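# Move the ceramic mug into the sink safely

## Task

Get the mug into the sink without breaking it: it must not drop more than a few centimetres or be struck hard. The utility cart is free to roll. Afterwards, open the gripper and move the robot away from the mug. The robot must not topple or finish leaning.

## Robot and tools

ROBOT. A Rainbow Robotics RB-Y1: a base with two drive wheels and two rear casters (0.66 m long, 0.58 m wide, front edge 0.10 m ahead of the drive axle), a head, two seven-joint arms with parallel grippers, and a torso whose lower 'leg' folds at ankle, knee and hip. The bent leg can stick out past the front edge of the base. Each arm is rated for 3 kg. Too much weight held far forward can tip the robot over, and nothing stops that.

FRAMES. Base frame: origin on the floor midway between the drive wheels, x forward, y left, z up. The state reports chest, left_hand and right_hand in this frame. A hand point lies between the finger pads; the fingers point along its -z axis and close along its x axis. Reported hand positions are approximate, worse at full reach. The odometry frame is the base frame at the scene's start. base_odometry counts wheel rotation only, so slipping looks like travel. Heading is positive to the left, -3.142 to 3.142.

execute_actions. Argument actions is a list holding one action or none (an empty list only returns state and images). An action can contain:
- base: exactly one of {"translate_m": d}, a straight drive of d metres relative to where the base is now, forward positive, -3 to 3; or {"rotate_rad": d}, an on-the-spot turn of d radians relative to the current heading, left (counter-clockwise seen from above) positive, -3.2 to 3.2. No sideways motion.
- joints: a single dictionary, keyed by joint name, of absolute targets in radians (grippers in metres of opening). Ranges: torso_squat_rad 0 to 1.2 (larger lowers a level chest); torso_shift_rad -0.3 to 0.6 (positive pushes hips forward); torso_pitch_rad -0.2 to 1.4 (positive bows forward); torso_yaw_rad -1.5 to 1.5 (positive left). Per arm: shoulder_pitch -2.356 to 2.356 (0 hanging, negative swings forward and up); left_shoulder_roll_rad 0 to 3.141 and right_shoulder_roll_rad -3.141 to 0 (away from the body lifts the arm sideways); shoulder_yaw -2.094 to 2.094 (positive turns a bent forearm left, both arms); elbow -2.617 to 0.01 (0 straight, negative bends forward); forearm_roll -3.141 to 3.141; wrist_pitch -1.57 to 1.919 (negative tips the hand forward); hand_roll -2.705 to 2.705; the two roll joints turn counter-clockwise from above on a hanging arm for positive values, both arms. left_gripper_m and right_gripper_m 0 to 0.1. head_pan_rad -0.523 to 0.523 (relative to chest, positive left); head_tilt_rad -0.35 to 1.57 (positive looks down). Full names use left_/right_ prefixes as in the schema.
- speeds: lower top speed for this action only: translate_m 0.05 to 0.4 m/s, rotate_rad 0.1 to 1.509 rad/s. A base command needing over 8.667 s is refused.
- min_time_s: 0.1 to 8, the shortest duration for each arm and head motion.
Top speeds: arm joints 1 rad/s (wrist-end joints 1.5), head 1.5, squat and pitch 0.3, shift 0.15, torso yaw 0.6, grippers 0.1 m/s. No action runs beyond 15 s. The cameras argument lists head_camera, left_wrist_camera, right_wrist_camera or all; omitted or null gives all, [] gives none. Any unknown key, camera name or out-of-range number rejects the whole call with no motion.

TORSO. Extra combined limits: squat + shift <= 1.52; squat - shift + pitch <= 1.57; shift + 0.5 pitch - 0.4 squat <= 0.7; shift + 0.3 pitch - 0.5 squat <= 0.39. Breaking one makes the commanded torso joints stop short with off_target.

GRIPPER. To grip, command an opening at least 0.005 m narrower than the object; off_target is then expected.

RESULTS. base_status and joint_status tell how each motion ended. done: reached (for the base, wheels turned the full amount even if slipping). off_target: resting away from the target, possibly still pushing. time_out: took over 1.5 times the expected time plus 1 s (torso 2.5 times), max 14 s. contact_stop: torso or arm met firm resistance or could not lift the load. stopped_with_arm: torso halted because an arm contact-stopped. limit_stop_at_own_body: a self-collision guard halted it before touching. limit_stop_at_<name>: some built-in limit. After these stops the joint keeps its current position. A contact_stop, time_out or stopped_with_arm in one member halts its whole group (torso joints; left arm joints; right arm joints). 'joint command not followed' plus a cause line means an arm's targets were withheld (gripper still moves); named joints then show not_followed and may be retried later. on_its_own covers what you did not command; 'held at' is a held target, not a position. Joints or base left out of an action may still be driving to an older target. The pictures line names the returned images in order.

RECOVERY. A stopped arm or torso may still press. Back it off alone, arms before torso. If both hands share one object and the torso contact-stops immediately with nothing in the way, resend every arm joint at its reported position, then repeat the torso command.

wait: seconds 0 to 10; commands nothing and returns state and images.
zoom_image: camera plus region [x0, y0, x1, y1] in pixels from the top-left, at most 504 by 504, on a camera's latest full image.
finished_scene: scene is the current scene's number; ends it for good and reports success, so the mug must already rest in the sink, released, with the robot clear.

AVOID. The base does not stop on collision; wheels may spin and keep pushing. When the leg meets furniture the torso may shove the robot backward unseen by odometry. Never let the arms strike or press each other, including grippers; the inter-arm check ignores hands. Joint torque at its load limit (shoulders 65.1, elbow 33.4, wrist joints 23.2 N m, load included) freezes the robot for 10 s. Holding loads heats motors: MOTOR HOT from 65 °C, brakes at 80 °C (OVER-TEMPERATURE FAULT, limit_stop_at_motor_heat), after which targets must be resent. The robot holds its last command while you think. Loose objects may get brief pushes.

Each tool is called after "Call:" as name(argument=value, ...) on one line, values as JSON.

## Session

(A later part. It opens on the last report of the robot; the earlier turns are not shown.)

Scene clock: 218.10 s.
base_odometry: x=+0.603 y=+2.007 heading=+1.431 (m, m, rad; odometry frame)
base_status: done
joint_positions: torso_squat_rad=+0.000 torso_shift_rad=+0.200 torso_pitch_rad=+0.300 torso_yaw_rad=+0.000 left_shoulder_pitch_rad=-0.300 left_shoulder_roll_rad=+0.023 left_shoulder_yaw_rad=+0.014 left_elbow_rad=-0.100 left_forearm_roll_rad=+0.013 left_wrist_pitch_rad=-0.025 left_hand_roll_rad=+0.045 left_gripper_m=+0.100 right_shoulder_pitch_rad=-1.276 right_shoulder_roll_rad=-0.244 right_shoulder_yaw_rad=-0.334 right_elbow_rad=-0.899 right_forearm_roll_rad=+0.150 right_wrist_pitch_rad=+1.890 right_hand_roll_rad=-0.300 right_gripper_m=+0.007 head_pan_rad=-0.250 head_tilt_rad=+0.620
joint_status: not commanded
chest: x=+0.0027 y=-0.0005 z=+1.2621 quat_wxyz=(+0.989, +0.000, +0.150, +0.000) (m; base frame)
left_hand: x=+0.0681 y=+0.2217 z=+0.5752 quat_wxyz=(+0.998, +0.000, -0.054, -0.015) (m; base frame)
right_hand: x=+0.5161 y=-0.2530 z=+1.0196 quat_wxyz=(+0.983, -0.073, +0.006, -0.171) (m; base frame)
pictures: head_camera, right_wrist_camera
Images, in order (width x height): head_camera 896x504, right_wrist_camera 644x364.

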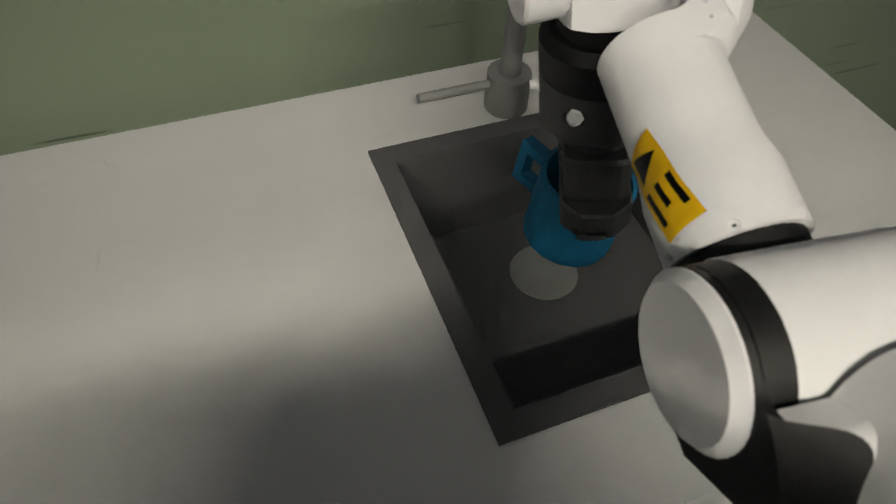

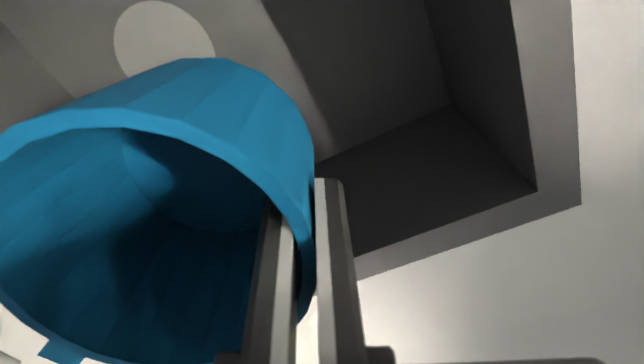

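Call:
execute_actions(actions=[{"joints":{"head_tilt_rad":0.3,"torso_squat_rad":0.3}}], cameras=["head_camera","right_wrist_camera"])

Scene clock: 226.67 s.
base_odometry: x=+0.603 y=+2.007 heading=+1.431 (m, m, rad; odometry frame)
base_status: not commanded
joint_positions: torso_squat_rad=+0.300 torso_shift_rad=+0.200 torso_pitch_rad=+0.300 torso_yaw_rad=+0.000 left_shoulder_pitch_rad=-0.300 left_shoulder_roll_rad=+0.023 left_shoulder_yaw_rad=+0.014 left_elbow_rad=-0.100 left_forearm_roll_rad=+0.013 left_wrist_pitch_rad=-0.025 left_hand_roll_rad=+0.045 left_gripper_m=+0.100 right_shoulder_pitch_rad=-1.276 right_shoulder_roll_rad=-0.244 right_shoulder_yaw_rad=-0.334 right_elbow_rad=-0.899 right_forearm_roll_rad=+0.150 right_wrist_pitch_rad=+1.890 right_hand_roll_rad=-0.300 right_gripper_m=+0.007 head_pan_rad=-0.250 head_tilt_rad=+0.300
joint_status: all done
chest: x=-0.0037 y=-0.0004 z=+1.2315 quat_wxyz=(+0.989, +0.000, +0.149, +0.000) (m; base frame)
left_hand: x=+0.0620 y=+0.2218 z=+0.5446 quat_wxyz=(+0.998, +0.000, -0.054, -0.015) (m; base frame)
right_hand: x=+0.5098 y=-0.2530 z=+0.9892 quat_wxyz=(+0.983, -0.073, +0.006, -0.171) (m; base frame)
pictures: head_camera, right_wrist_camera
Images, in order (width x height): head_camera 896x504, right_wrist_camera 644x364.

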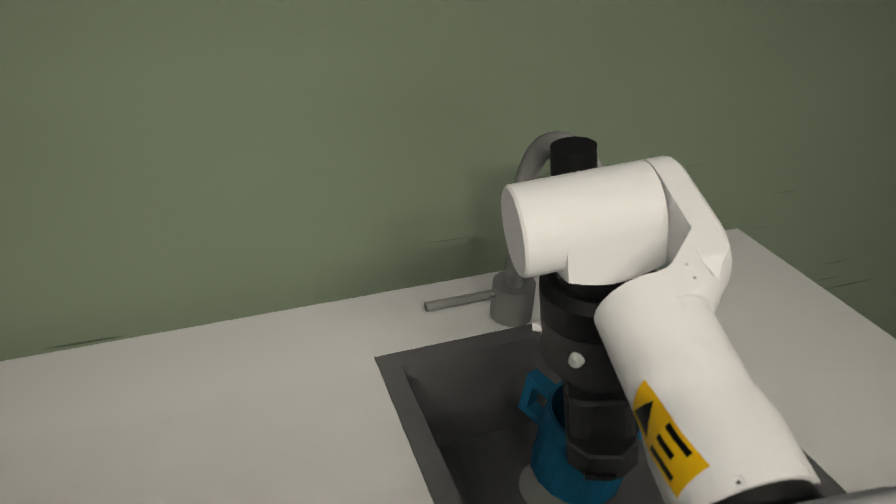

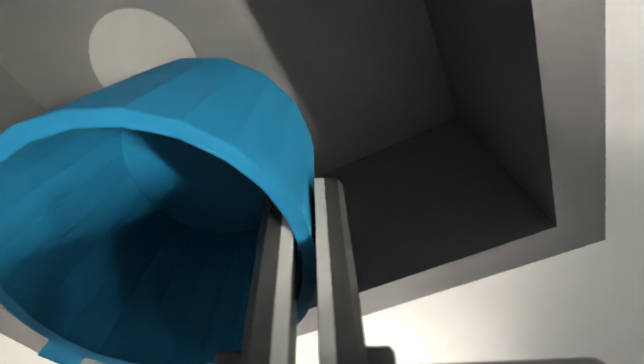

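Call:
execute_actions(actions=[{"base":{"translate_m":0.015},"joints":{"head_tilt_rad":0.55,"torso_squat_rad":0.66}}], cameras=["head_camera","right_wrist_camera"])

Scene clock: 232.47 s.
base_odometry: x=+0.605 y=+2.022 heading=+1.431 (m, m, rad; odometry frame)
base_status: done
joint_positions: torso_squat_rad=+0.660 torso_shift_rad=+0.200 torso_pitch_rad=+0.300 torso_yaw_rad=+0.000 left_shoulder_pitch_rad=-0.300 left_shoulder_roll_rad=+0.023 left_shoulder_yaw_rad=+0.014 left_elbow_rad=-0.100 left_forearm_roll_rad=+0.013 left_wrist_pitch_rad=-0.025 left_hand_roll_rad=+0.045 left_gripper_m=+0.100 right_shoulder_pitch_rad=-1.276 right_shoulder_roll_rad=-0.244 right_shoulder_yaw_rad=-0.334 right_elbow_rad=-0.899 right_forearm_roll_rad=+0.150 right_wrist_pitch_rad=+1.890 right_hand_roll_rad=-0.300 right_gripper_m=+0.007 head_pan_rad=-0.250 head_tilt_rad=+0.550
joint_status: all done
chest: x=-0.0267 y=-0.0004 z=+1.1181 quat_wxyz=(+0.989, +0.000, +0.149, +0.000) (m; base frame)
left_hand: x=+0.0390 y=+0.2218 z=+0.4312 quat_wxyz=(+0.998, +0.000, -0.054, -0.015) (m; base frame)
right_hand: x=+0.4868 y=-0.2529 z=+0.8758 quat_wxyz=(+0.983, -0.073, +0.005, -0.171) (m; base frame)
pictures: head_camera, right_wrist_camera
Images, in order (width x height): head_camera 896x504, right_wrist_camera 644x364.

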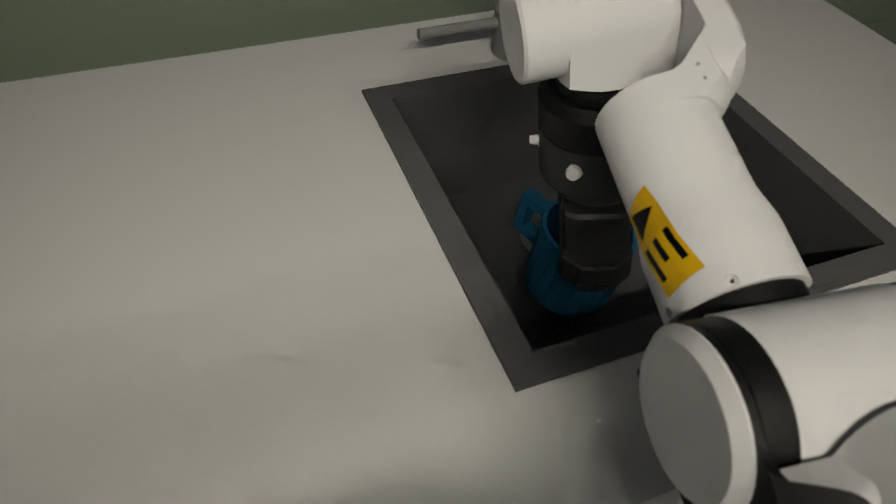

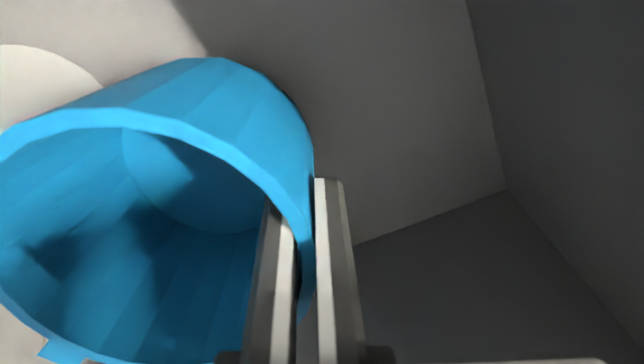

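Call:
execute_actions(actions=[{"joints":{"torso_squat_rad":0.725}}], cameras=["right_wrist_camera"])

Scene clock: 237.13 s.
base_odometry: x=+0.605 y=+2.022 heading=+1.431 (m, m, rad; odometry frame)
base_status: not commanded
joint_positions: torso_squat_rad=+0.725 torso_shift_rad=+0.200 torso_pitch_rad=+0.300 torso_yaw_rad=+0.000 left_shoulder_pitch_rad=-0.300 left_shoulder_roll_rad=+0.023 left_shoulder_yaw_rad=+0.014 left_elbow_rad=-0.100 left_forearm_roll_rad=+0.013 left_wrist_pitch_rad=-0.025 left_hand_roll_rad=+0.045 left_gripper_m=+0.100 right_shoulder_pitch_rad=-1.276 right_shoulder_roll_rad=-0.244 right_shoulder_yaw_rad=-0.334 right_elbow_rad=-0.899 right_forearm_roll_rad=+0.150 right_wrist_pitch_rad=+1.890 right_hand_roll_rad=-0.300 right_gripper_m=+0.007 head_pan_rad=-0.250 head_tilt_rad=+0.550
joint_status: all done
chest: x=-0.0324 y=-0.0003 z=+1.0896 quat_wxyz=(+0.989, +0.000, +0.149, +0.000) (m; base frame)
left_hand: x=+0.0332 y=+0.2218 z=+0.4027 quat_wxyz=(+0.998, +0.000, -0.054, -0.015) (m; base frame)
right_hand: x=+0.4810 y=-0.2529 z=+0.8473 quat_wxyz=(+0.983, -0.073, +0.006, -0.171) (m; base frame)
pictures: right_wrist_camera
Images, in order (width x height): right_wrist_camera 644x364.

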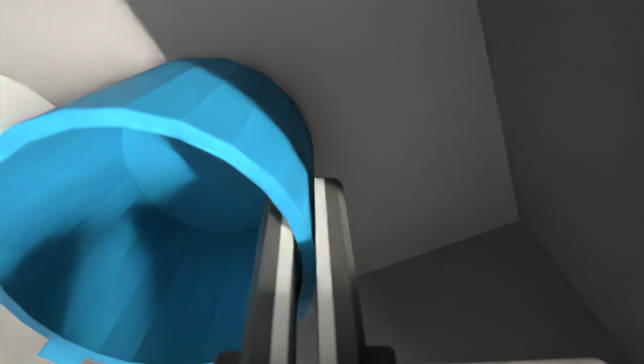

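Call:
execute_actions(actions=[{"joints":{"torso_squat_rad":0.75}}], cameras=["head_camera","right_wrist_camera"])

Scene clock: 240.27 s.
base_odometry: x=+0.605 y=+2.022 heading=+1.431 (m, m, rad; odometry frame)
base_status: not commanded
joint_positions: torso_squat_rad=+0.750 torso_shift_rad=+0.199 torso_pitch_rad=+0.298 torso_yaw_rad=+0.000 left_shoulder_pitch_rad=-0.300 left_shoulder_roll_rad=+0.023 left_shoulder_yaw_rad=+0.014 left_elbow_rad=-0.100 left_forearm_roll_rad=+0.013 left_wrist_pitch_rad=-0.025 left_hand_roll_rad=+0.045 left_gripper_m=+0.100 right_shoulder_pitch_rad=-1.283 right_shoulder_roll_rad=-0.244 right_shoulder_yaw_rad=-0.334 right_elbow_rad=-0.902 right_forearm_roll_rad=+0.149 right_wrist_pitch_rad=+1.890 right_hand_roll_rad=-0.300 right_gripper_m=+0.007 head_pan_rad=-0.250 head_tilt_rad=+0.550
joint_status: all done
chest: x=-0.0357 y=+0.0000 z=+1.0783 quat_wxyz=(+0.989, +0.000, +0.149, +0.000) (m; base frame)
left_hand: x=+0.0312 y=+0.2218 z=+0.3914 quat_wxyz=(+0.998, +0.000, -0.055, -0.015) (m; base frame)
right_hand: x=+0.4808 y=-0.2511 z=+0.8407 quat_wxyz=(+0.983, -0.072, +0.000, -0.170) (m; base frame)
pictures: head_camera, right_wrist_camera
Images, in order (width x height): head_camera 896x504, right_wrist_camera 644x364.

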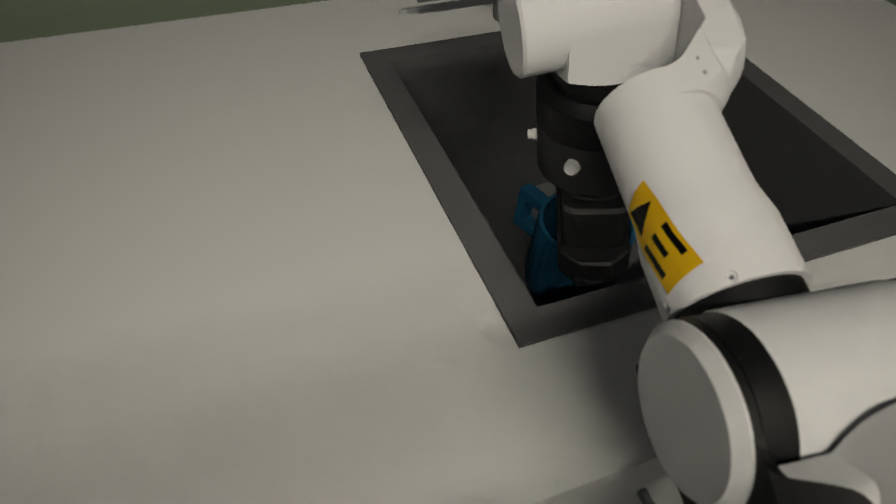

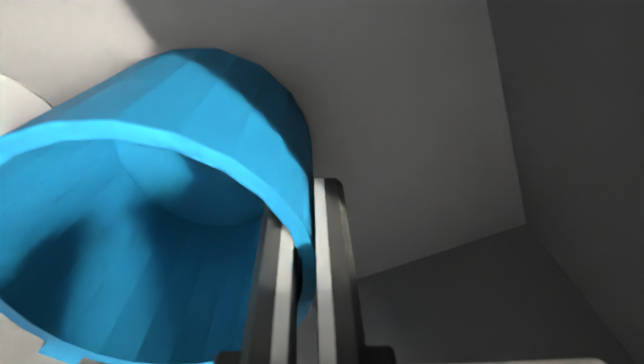

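Contact with the floor. Release.

Call:
execute_actions(actions=[{"joints":{"right_gripper_m":0.035,"torso_squat_rad":0.74}}], cameras=["right_wrist_camera"])

Scene clock: 243.27 s.
base_odometry: x=+0.605 y=+2.022 heading=+1.431 (m, m, rad; odometry frame)
base_status: not commanded
joint_positions: torso_squat_rad=+0.740 torso_shift_rad=+0.200 torso_pitch_rad=+0.300 torso_yaw_rad=+0.000 left_shoulder_pitch_rad=-0.300 left_shoulder_roll_rad=+0.023 left_shoulder_yaw_rad=+0.014 left_elbow_rad=-0.100 left_forearm_roll_rad=+0.013 left_wrist_pitch_rad=-0.025 left_hand_roll_rad=+0.045 left_gripper_m=+0.100 right_shoulder_pitch_rad=-1.277 right_shoulder_roll_rad=-0.244 right_shoulder_yaw_rad=-0.334 right_elbow_rad=-0.899 right_forearm_roll_rad=+0.150 right_wrist_pitch_rad=+1.890 right_hand_roll_rad=-0.300 right_gripper_m=+0.035 head_pan_rad=-0.250 head_tilt_rad=+0.550
joint_status: all done
chest: x=-0.0339 y=-0.0002 z=+1.0827 quat_wxyz=(+0.989, +0.000, +0.149, +0.000) (m; base frame)
left_hand: x=+0.0318 y=+0.2218 z=+0.3958 quat_wxyz=(+0.998, +0.000, -0.054, -0.015) (m; base frame)
right_hand: x=+0.4800 y=-0.2525 z=+0.8410 quat_wxyz=(+0.983, -0.073, +0.005, -0.171) (m; base frame)
pictures: right_wrist_camera
Images, in order (width x height): right_wrist_camera 644x364.

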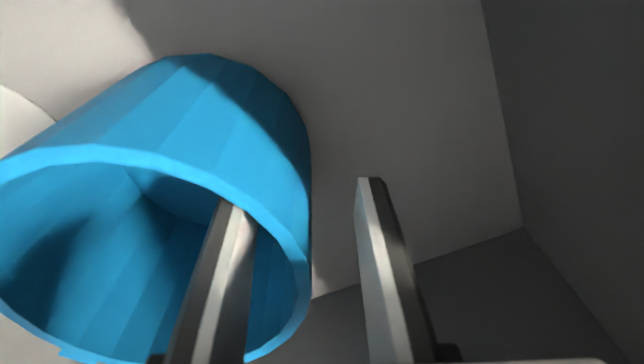

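Call:
execute_actions(actions=[{"joints":{"torso_squat_rad":0.4}}], cameras=[])

Call:
execute_actions(actions=[{"base":{"translate_m":-0.5},"joints":{"torso_squat_rad":0.2,"torso_pitch_rad":0.0,"left_shoulder_pitch_rad":-0.05,"head_tilt_rad":0.65,"head_pan_rad":-0.1}}], cameras=["head_camera"])

Scene clock: 248.80 s.
base_odometry: x=+0.605 y=+2.022 heading=+1.431 (m, m, rad; odometry frame)
base_status: not commanded
joint_positions: torso_squat_rad=+0.400 torso_shift_rad=+0.200 torso_pitch_rad=+0.300 torso_yaw_rad=+0.000 left_shoulder_pitch_rad=-0.300 left_shoulder_roll_rad=+0.023 left_shoulder_yaw_rad=+0.014 left_elbow_rad=-0.100 left_forearm_roll_rad=+0.013 left_wrist_pitch_rad=-0.025 left_hand_roll_rad=+0.045 left_gripper_m=+0.100 right_shoulder_pitch_rad=-1.277 right_shoulder_roll_rad=-0.244 right_shoulder_yaw_rad=-0.334 right_elbow_rad=-0.899 right_forearm_roll_rad=+0.150 right_wrist_pitch_rad=+1.890 right_hand_roll_rad=-0.300 right_gripper_m=+0.035 head_pan_rad=-0.250 head_tilt_rad=+0.550
joint_status: all done
chest: x=-0.0084 y=-0.0003 z=+1.2080 quat_wxyz=(+0.989, +0.000, +0.150, +0.000) (m; base frame)
left_hand: x=+0.0572 y=+0.2218 z=+0.5211 quat_wxyz=(+0.998, +0.000, -0.054, -0.015) (m; base frame)
right_hand: x=+0.5054 y=-0.2527 z=+0.9659 quat_wxyz=(+0.983, -0.073, +0.005, -0.171) (m; base frame)
pictures: none
No camera images: the call's "cameras" was empty. Leave "cameras" out to get every camera's image.

Scene clock: 251.63 s.
base_odometry: x=+0.535 y=+1.527 heading=+1.432 (m, m, rad; odometry frame)
base_status: done
joint_positions: torso_squat_rad=+0.200 torso_shift_rad=+0.200 torso_pitch_rad=+0.000 torso_yaw_rad=+0.000 left_shoulder_pitch_rad=-0.050 left_shoulder_roll_rad=+0.023 left_shoulder_yaw_rad=+0.014 left_elbow_rad=-0.100 left_forearm_roll_rad=+0.013 left_wrist_pitch_rad=-0.025 left_hand_roll_rad=+0.045 left_gripper_m=+0.100 right_shoulder_pitch_rad=-1.277 right_shoulder_roll_rad=-0.244 right_shoulder_yaw_rad=-0.334 right_elbow_rad=-0.899 right_forearm_roll_rad=+0.150 right_wrist_pitch_rad=+1.890 right_hand_roll_rad=-0.300 right_gripper_m=+0.035 head_pan_rad=-0.100 head_tilt_rad=+0.650
joint_status: all done
chest: x=-0.0918 y=-0.0004 z=+1.2623 quat_wxyz=(+1.000, +0.000, +0.000, +0.000) (m; base frame)
left_hand: x=-0.0011 y=+0.2370 z=+0.5834 quat_wxyz=(+0.996, +0.009, -0.087, +0.027) (m; base frame)
right_hand: x=+0.4705 y=-0.2530 z=+1.1830 quat_wxyz=(+0.972, -0.047, -0.142, -0.180) (m; base frame)
pictures: head_camera
Images, in order (width x height): head_camera 896x504.

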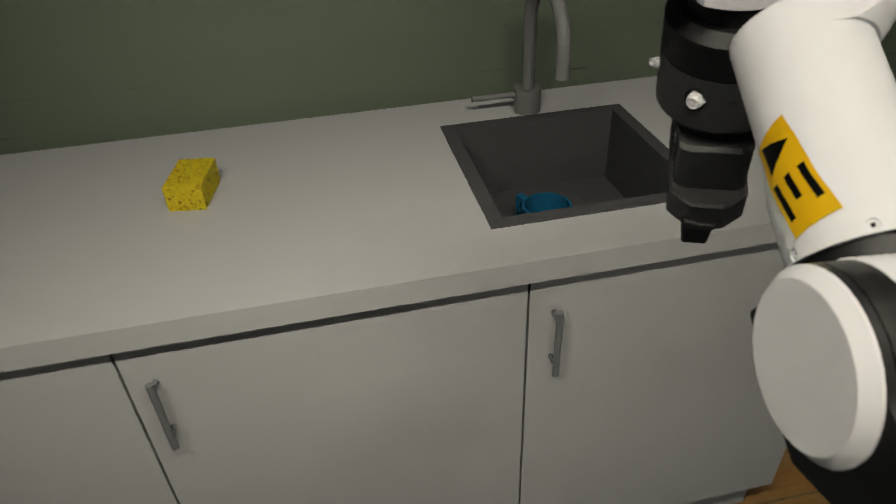

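Call:
finished_scene(scene=2)

The scene is finished: the task was done.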